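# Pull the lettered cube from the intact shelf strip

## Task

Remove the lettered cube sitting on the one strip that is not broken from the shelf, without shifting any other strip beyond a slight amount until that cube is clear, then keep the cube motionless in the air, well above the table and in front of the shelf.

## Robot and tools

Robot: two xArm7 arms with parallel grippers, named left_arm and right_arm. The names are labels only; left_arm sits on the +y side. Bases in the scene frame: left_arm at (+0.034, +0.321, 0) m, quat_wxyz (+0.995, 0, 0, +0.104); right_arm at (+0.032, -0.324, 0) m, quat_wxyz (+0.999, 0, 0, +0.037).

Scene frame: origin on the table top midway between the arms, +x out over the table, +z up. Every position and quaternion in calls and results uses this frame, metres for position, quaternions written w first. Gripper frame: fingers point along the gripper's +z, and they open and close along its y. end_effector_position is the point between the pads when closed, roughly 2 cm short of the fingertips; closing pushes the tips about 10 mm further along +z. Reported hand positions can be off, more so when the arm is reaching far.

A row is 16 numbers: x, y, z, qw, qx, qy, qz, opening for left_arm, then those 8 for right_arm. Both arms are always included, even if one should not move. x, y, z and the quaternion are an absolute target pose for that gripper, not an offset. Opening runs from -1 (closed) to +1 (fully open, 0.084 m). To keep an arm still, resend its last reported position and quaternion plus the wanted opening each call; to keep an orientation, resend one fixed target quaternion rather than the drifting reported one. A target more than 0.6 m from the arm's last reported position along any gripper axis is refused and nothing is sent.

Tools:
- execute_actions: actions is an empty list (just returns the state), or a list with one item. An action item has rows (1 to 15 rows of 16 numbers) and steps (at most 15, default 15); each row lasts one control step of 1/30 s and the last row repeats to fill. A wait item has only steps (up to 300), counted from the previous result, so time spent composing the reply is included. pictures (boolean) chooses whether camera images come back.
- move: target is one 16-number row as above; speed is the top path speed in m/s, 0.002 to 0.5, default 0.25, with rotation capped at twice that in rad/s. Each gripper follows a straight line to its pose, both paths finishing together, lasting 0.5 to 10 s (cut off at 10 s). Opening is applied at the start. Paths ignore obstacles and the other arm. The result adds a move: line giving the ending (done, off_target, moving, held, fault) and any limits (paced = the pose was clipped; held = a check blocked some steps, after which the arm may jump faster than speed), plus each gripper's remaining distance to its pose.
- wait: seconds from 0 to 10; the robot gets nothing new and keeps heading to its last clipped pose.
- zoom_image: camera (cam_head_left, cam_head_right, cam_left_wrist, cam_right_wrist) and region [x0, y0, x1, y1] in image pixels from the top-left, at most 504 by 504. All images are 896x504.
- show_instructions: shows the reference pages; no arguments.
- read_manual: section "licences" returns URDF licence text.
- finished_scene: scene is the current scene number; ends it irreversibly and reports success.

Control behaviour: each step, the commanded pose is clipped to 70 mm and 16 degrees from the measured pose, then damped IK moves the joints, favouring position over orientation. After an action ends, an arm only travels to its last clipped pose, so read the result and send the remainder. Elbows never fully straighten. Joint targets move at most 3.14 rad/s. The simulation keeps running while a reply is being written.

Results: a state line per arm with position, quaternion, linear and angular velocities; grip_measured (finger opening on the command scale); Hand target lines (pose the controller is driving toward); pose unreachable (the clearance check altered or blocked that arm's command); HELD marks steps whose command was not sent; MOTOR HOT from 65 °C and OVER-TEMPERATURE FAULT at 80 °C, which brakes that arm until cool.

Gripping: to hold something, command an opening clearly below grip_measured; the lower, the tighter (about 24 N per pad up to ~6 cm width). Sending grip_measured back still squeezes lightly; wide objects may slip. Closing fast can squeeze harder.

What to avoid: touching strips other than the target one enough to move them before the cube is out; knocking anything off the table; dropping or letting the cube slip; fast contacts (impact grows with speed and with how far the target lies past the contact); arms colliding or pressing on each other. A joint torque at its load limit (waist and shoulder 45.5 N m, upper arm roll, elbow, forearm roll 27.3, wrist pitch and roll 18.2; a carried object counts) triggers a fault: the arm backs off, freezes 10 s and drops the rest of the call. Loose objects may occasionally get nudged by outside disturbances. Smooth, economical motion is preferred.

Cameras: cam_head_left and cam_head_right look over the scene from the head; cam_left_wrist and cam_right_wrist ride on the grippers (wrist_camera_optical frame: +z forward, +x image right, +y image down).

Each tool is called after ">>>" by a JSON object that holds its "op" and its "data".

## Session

>>> {"op": "execute_actions", "data": {"actions": []}}

Scene clock: 0.00 s of 4200.00 s.
left_arm: end_effector_position=(+0.5990, -0.0021, +0.1247) grip_measured=+1.00 end_effector_quat_wxyz=(-0.031, -0.608, +0.792, +0.041) end_effector_velocity=(+0.000, +0.000, -0.000) end_effector_angular_velocity=(-0.000, -0.000, -0.000) | right_arm: end_effector_position=(+0.1999, -0.6892, +0.1433) grip_measured=+1.00 end_effector_quat_wxyz=(-0.444, +0.593, +0.380, -0.555) end_effector_velocity=(-0.000, +0.000, -0.000) end_effector_angular_velocity=(+0.000, -0.000, -0.001)
Joint positions: left_arm=[-0.655  0.831 -0.109  2.052  0.056  1.324  1.29   0.084] | right_arm=[-0.968  0.93   0.266  1.674 -0.858  2.284 -1.627  0.084]
Joint velocities: left_arm=[ 0.001  0.    -0.001  0.     0.    -0.001  0.    -0.   ] | right_arm=[-0.001  0.     0.     0.     0.001 -0.     0.     0.   ]
Hand target (left_arm): +0.599, -0.002, +0.125; -0.031, -0.608, +0.792, +0.041
Hand target (right_arm): +0.200, -0.689, +0.143; -0.444, +0.593, +0.380, -0.555

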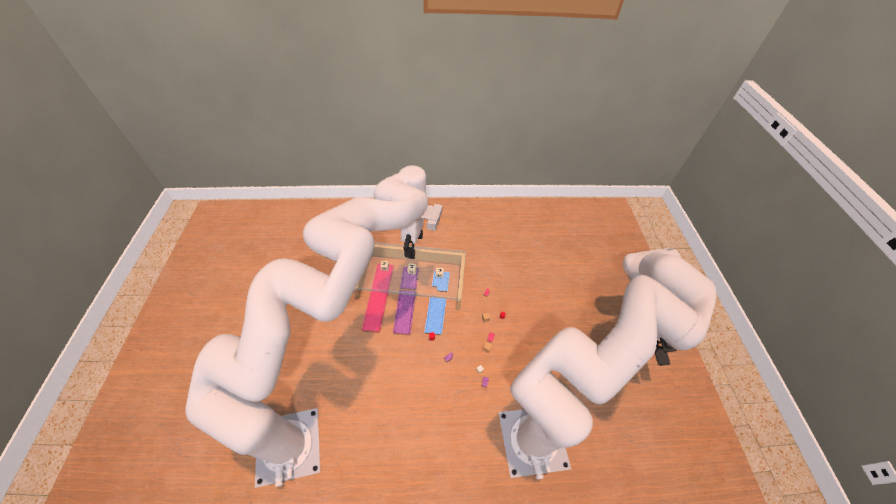

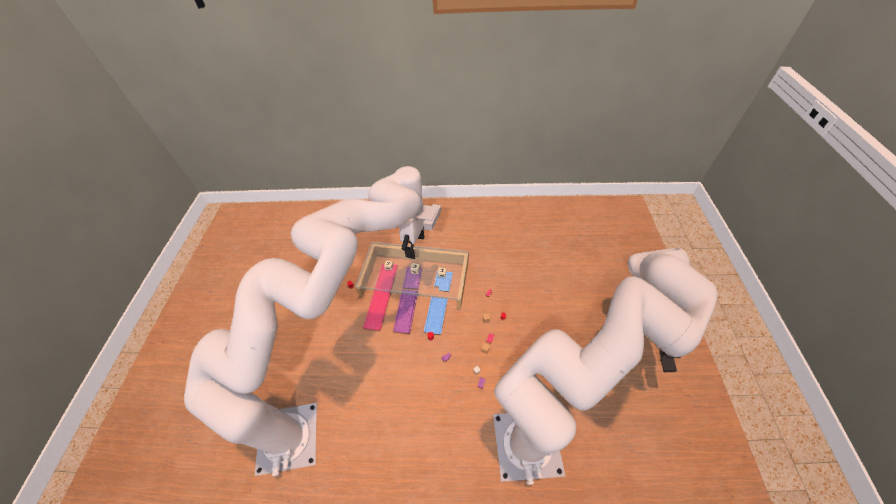

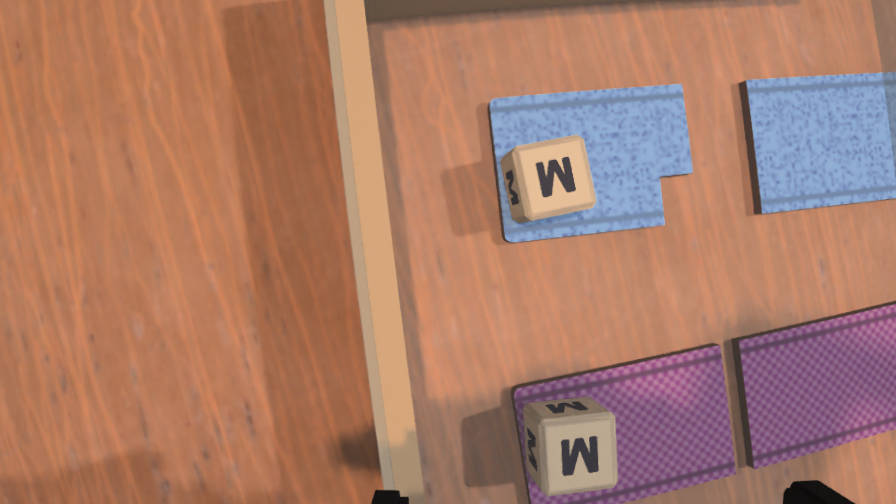

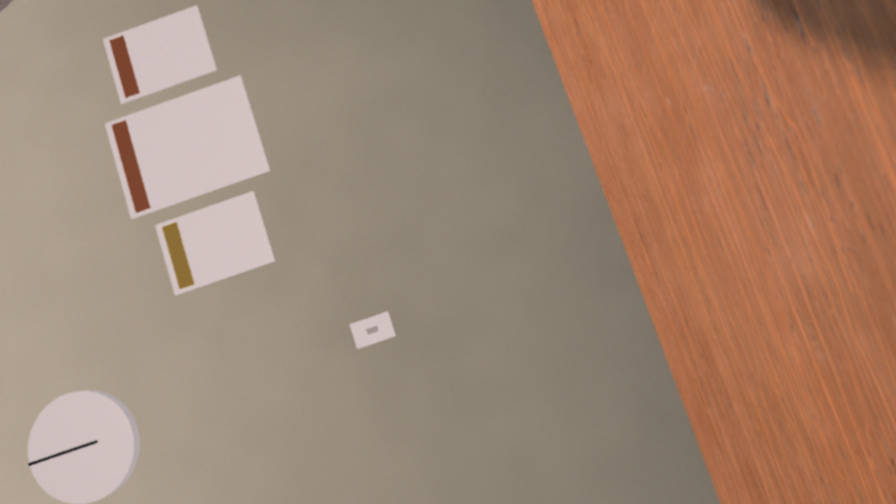

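Pink one it is; use left arm.

>>> {"op": "move", "data": {"target": [0.37,0.13,0.2,0,1,0,0,0.7,0.2,-0.689,0.143,-0.444,0.593,0.38,-0.555,1]}}

Scene clock: 5.33 s of 4200.00 s.
left_arm: end_effector_position=(+0.3700, +0.1299, +0.2002) grip_measured=+0.70 end_effector_quat_wxyz=(+0.000, +1.000, +0.000, -0.000) end_effector_velocity=(-0.001, -0.000, +0.000) end_effector_angular_velocity=(+0.000, -0.001, +0.005) | right_arm: end_effector_position=(+0.2000, -0.6890, +0.1430) grip_measured=+1.00 end_effector_quat_wxyz=(-0.444, +0.593, +0.380, -0.555) end_effector_velocity=(+0.000, +0.000, +0.000) end_effector_angular_velocity=(+0.000, -0.000, +0.001)
Joint positions: left_arm=[-0.719 -0.254 -0.005  0.77  -0.002  1.023 -0.515  0.073] | right_arm=[-0.967  0.931  0.266  1.675 -0.857  2.284 -1.626  0.084]
Joint velocities: left_arm=[-0.    -0.004 -0.001 -0.003  0.    -0.    -0.007 -0.   ] | right_arm=[ 0.001 -0.    -0.     0.     0.     0.    -0.    -0.   ]
Hand target (left_arm): +0.370, +0.130, +0.200; +0.000, +1.000, +0.001, -0.000
Hand target (right_arm): +0.200, -0.689, +0.143; -0.444, +0.593, +0.380, -0.555
Off the commanded pose (left_arm): 0.000 m, 0 deg.
Off the commanded pose (right_arm): 0.000 m, 0 deg.
move: done

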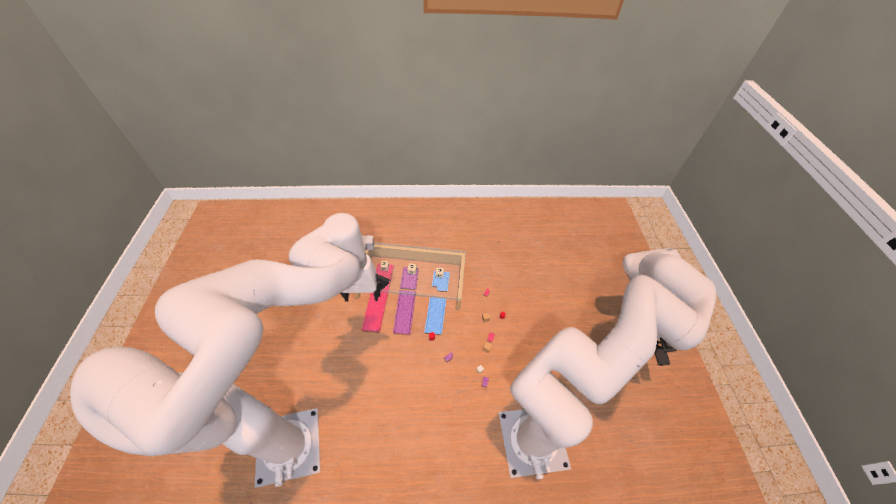

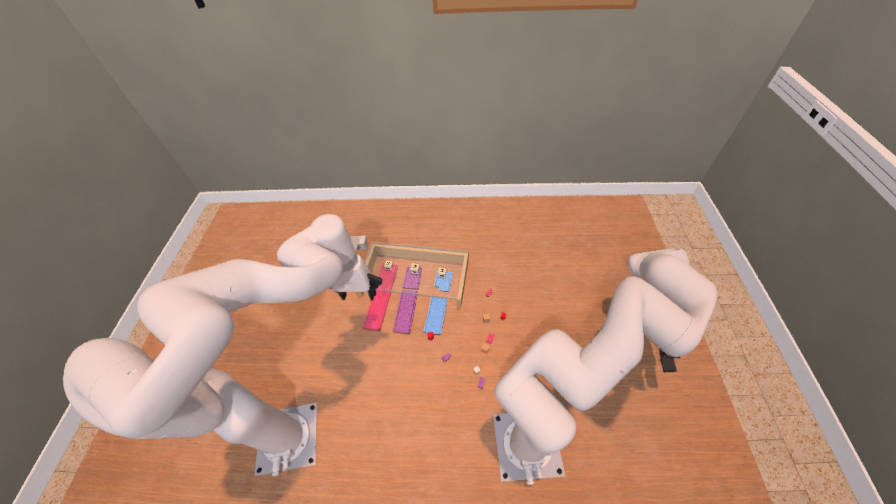

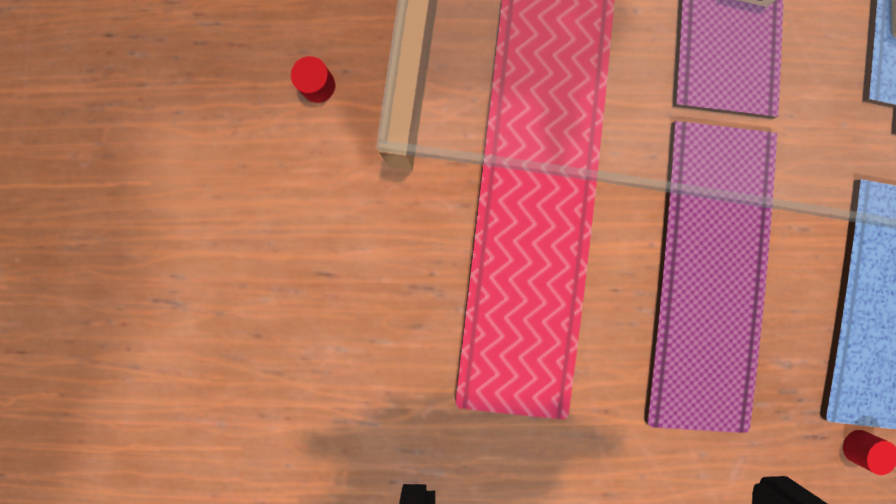

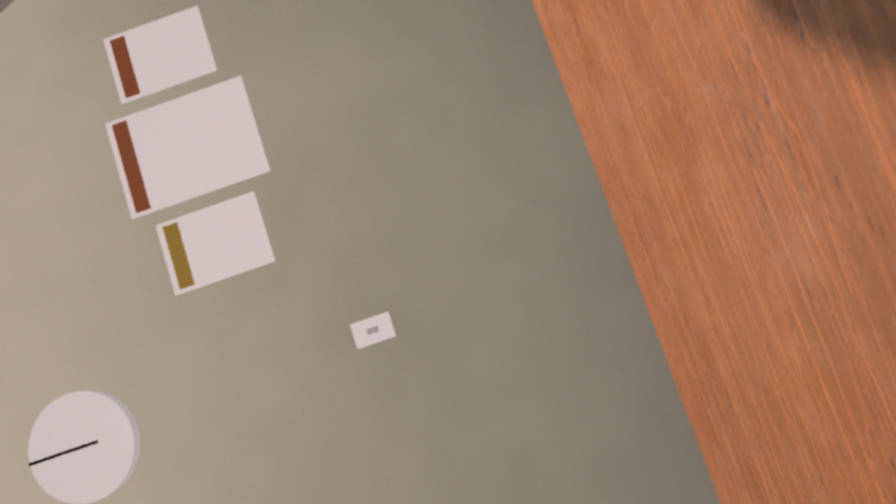

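>>> {"op": "move", "data": {"target": [0.389,0.127,0.05,0,0.9985,-0.054,0,0.8,0.2,-0.689,0.143,-0.444,0.593,0.38,-0.555,1], "speed": 0.15}}

Scene clock: 8.50 s of 4200.00 s.
left_arm: end_effector_position=(+0.3890, +0.1275, +0.0506) grip_measured=+0.80 end_effector_quat_wxyz=(-0.000, +0.999, -0.053, +0.001) end_effector_velocity=(-0.001, +0.001, -0.003) end_effector_angular_velocity=(+0.003, +0.004, -0.001) | right_arm: end_effector_position=(+0.2000, -0.6890, +0.1430) grip_measured=+1.00 end_effector_quat_wxyz=(-0.444, +0.593, +0.380, -0.555) end_effector_velocity=(+0.000, +0.000, -0.000) end_effector_angular_velocity=(+0.000, +0.000, +0.000)
Joint positions: left_arm=[-0.715  0.102  0.008  0.654  0.001  0.551 -0.393  0.077] | right_arm=[-0.967  0.931  0.266  1.675 -0.857  2.284 -1.626  0.084]
Joint velocities: left_arm=[ 0.     0.005  0.    -0.002  0.001 -0.003  0.001 -0.   ] | right_arm=[ 0.001 -0.    -0.    -0.     0.     0.     0.    -0.   ]
Hand target (left_arm): +0.389, +0.128, +0.050; -0.001, +0.999, -0.053, +0.000
Hand target (right_arm): +0.200, -0.689, +0.143; -0.444, +0.593, +0.380, -0.555
Off the commanded pose (left_arm): 0.001 m, 0 deg.
Off the commanded pose (right_arm): 0.000 m, 0 deg.
move: done

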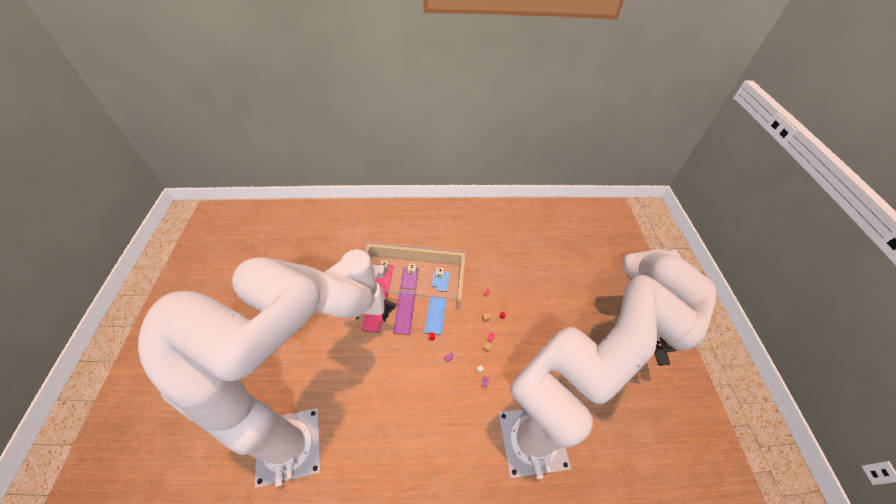

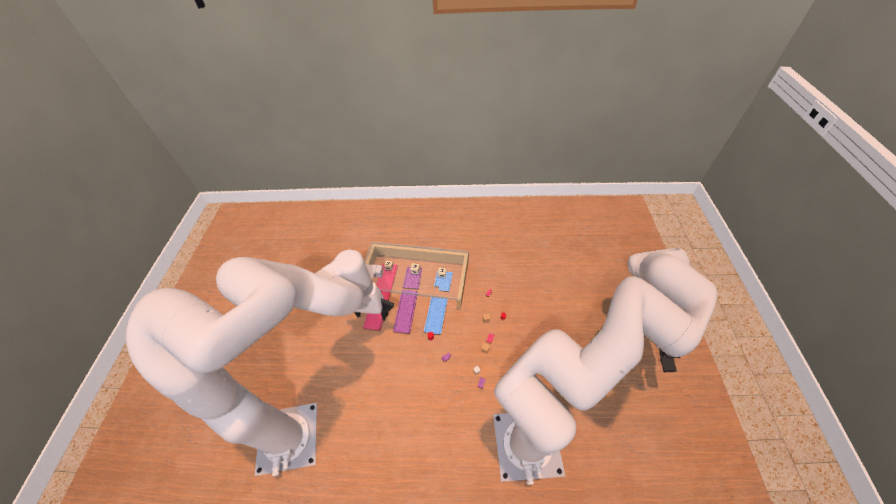

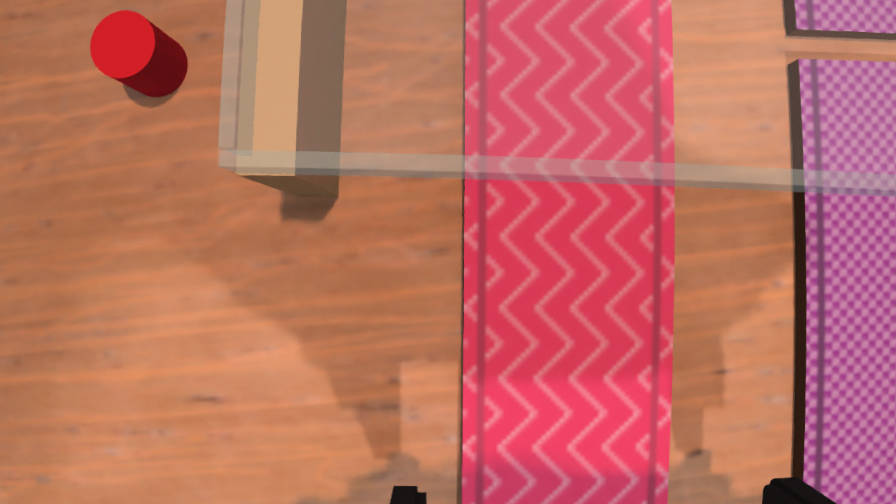

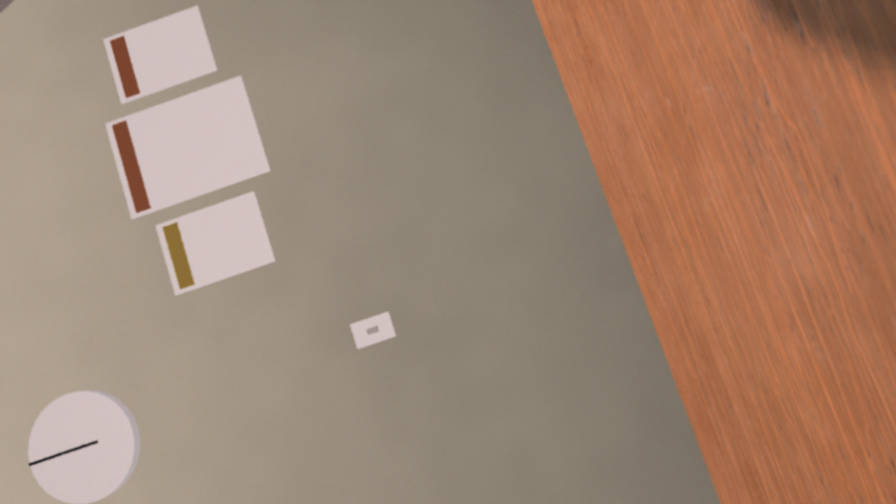

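Centred. Descend.

>>> {"op": "move", "data": {"target": [0.389,0.127,0.021,0,0.9985,-0.054,0,0.6,0.2,-0.689,0.143,-0.444,0.593,0.38,-0.555,1], "speed": 0.04}}

>>> {"op": "move", "data": {"target": [0.389,0.127,0.022,0,0.9985,-0.054,0,-1,0.2,-0.689,0.143,-0.444,0.593,0.38,-0.555,1]}}

Scene clock: 11.70 s of 4200.00 s.
left_arm: end_effector_position=(+0.3891, +0.1271, +0.0212) grip_measured=+0.59 end_effector_quat_wxyz=(-0.000, +0.999, -0.054, +0.000) end_effector_velocity=(+0.001, -0.001, -0.000) end_effector_angular_velocity=(-0.002, -0.003, -0.000) | right_arm: end_effector_position=(+0.2000, -0.6890, +0.1430) grip_measured=+1.00 end_effector_quat_wxyz=(-0.444, +0.593, +0.380, -0.555) end_effector_velocity=(-0.000, -0.000, +0.000) end_effector_angular_velocity=(+0.001, +0.001, +0.001)
Joint positions: left_arm=[-0.715  0.188  0.007  0.649 -0.002  0.46  -0.39   0.069] | right_arm=[-0.967  0.931  0.266  1.675 -0.857  2.284 -1.626  0.084]
Joint velocities: left_arm=[-0.     0.002 -0.     0.001 -0.    -0.005  0.    -0.   ] | right_arm=[ 0.     0.    -0.    -0.    -0.001  0.    -0.001 -0.   ]
Hand target (left_arm): +0.389, +0.127, +0.021; -0.000, +0.999, -0.054, +0.000
Hand target (right_arm): +0.200, -0.689, +0.143; -0.444, +0.593, +0.380, -0.555
Off the commanded pose (left_arm): 0.000 m, 0 deg.
Off the commanded pose (right_arm): 0.000 m, 0 deg.
move: done

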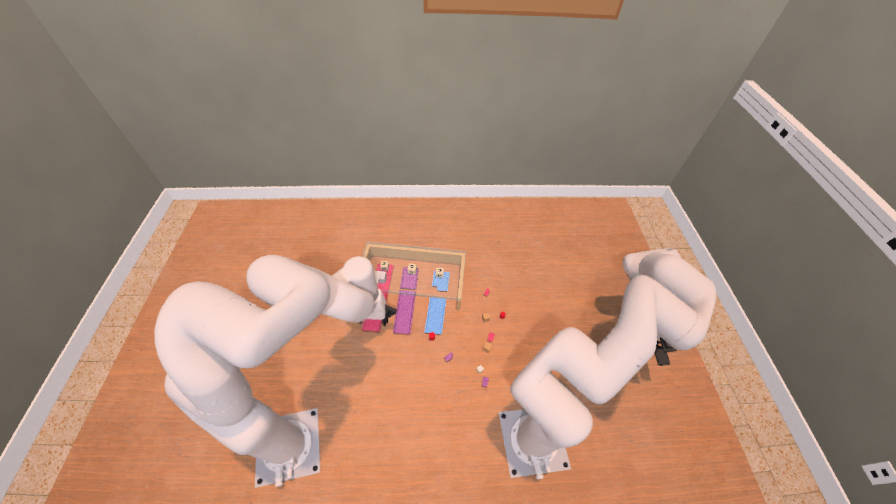

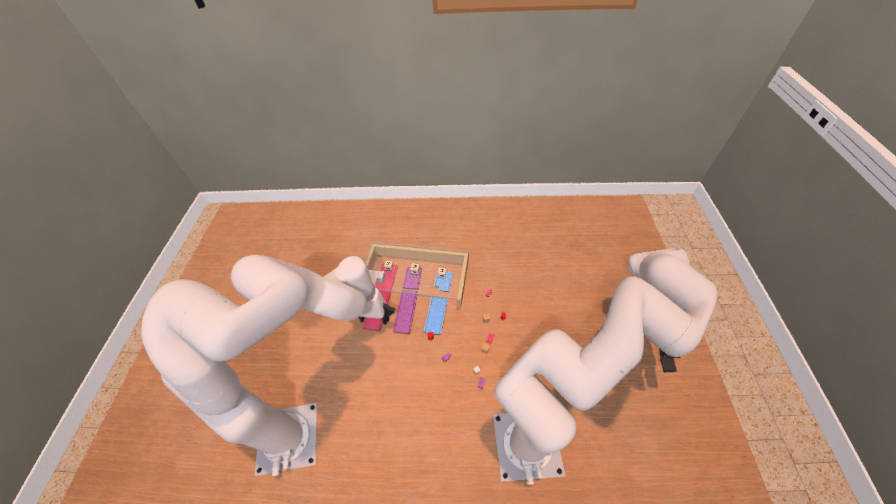

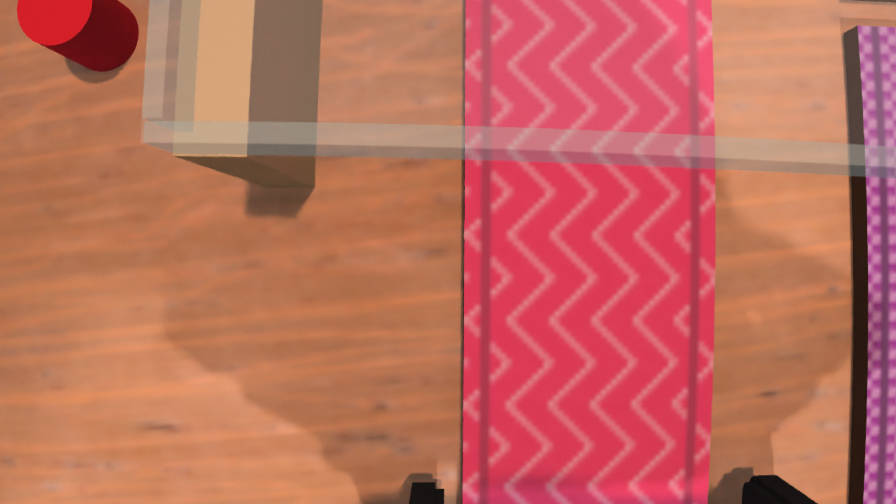

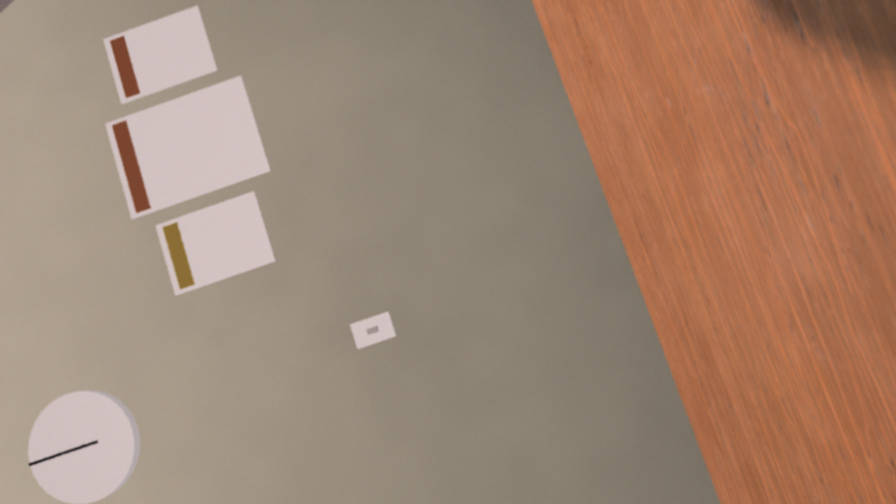

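Scene clock: 12.40 s of 4200.00 s.
left_arm: end_effector_position=(+0.3890, +0.1270, +0.0220) grip_measured=+0.28 end_effector_quat_wxyz=(-0.000, +0.999, -0.054, -0.000) end_effector_velocity=(-0.000, -0.000, +0.000) end_effector_angular_velocity=(+0.000, +0.000, -0.001) | right_arm: end_effector_position=(+0.2000, -0.6890, +0.1430) grip_measured=+1.00 end_effector_quat_wxyz=(-0.444, +0.593, +0.380, -0.555) end_effector_velocity=(-0.000, -0.000, +0.000) end_effector_angular_velocity=(-0.001, +0.000, +0.000)
Joint positions: left_arm=[-0.714  0.186  0.007  0.649 -0.003  0.463 -0.39   0.056] | right_arm=[-0.967  0.931  0.266  1.675 -0.857  2.284 -1.626  0.084]
Joint velocities: left_arm=[-0.    -0.    -0.     0.     0.     0.001  0.    -0.   ] | right_arm=[-0.     0.    -0.    -0.    -0.001 -0.     0.001 -0.   ]
Hand target (left_arm): +0.389, +0.127, +0.022; +0.000, +0.999, -0.054, -0.000
Hand target (right_arm): +0.200, -0.689, +0.143; -0.444, +0.593, +0.380, -0.555
Off the commanded pose (left_arm): 0.000 m, 0 deg.
Off the commanded pose (right_arm): 0.000 m, 0 deg.
move: done

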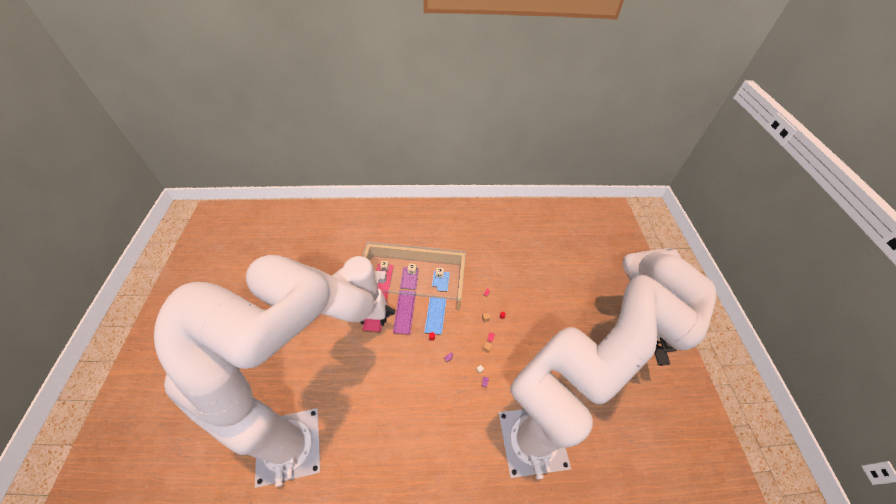

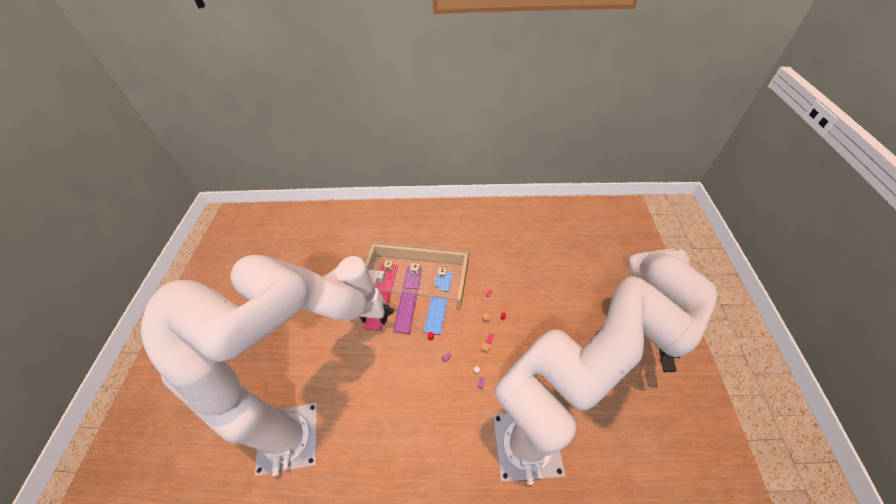

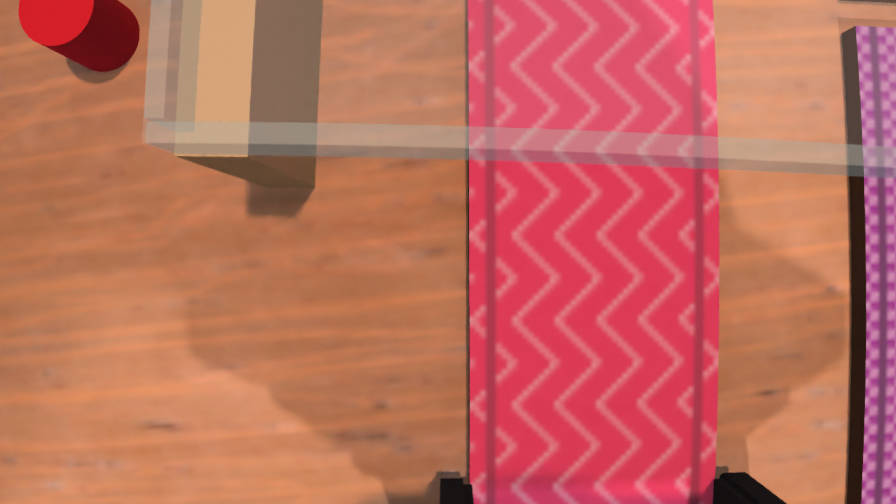

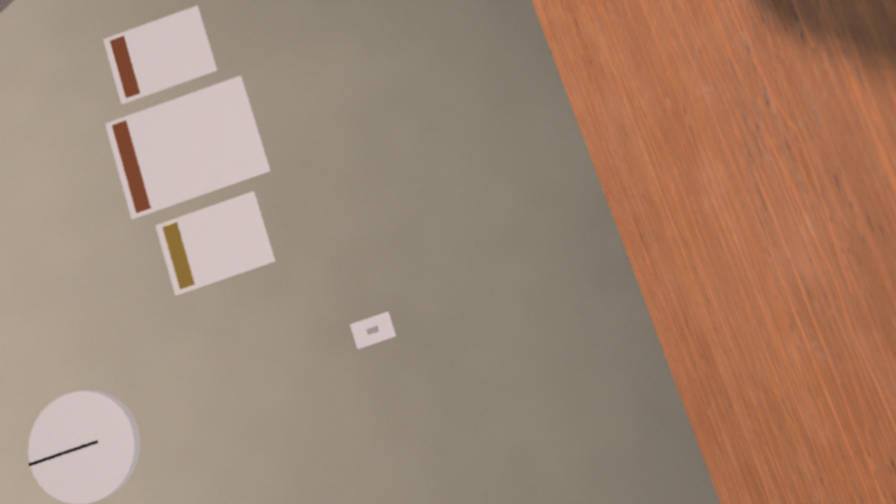

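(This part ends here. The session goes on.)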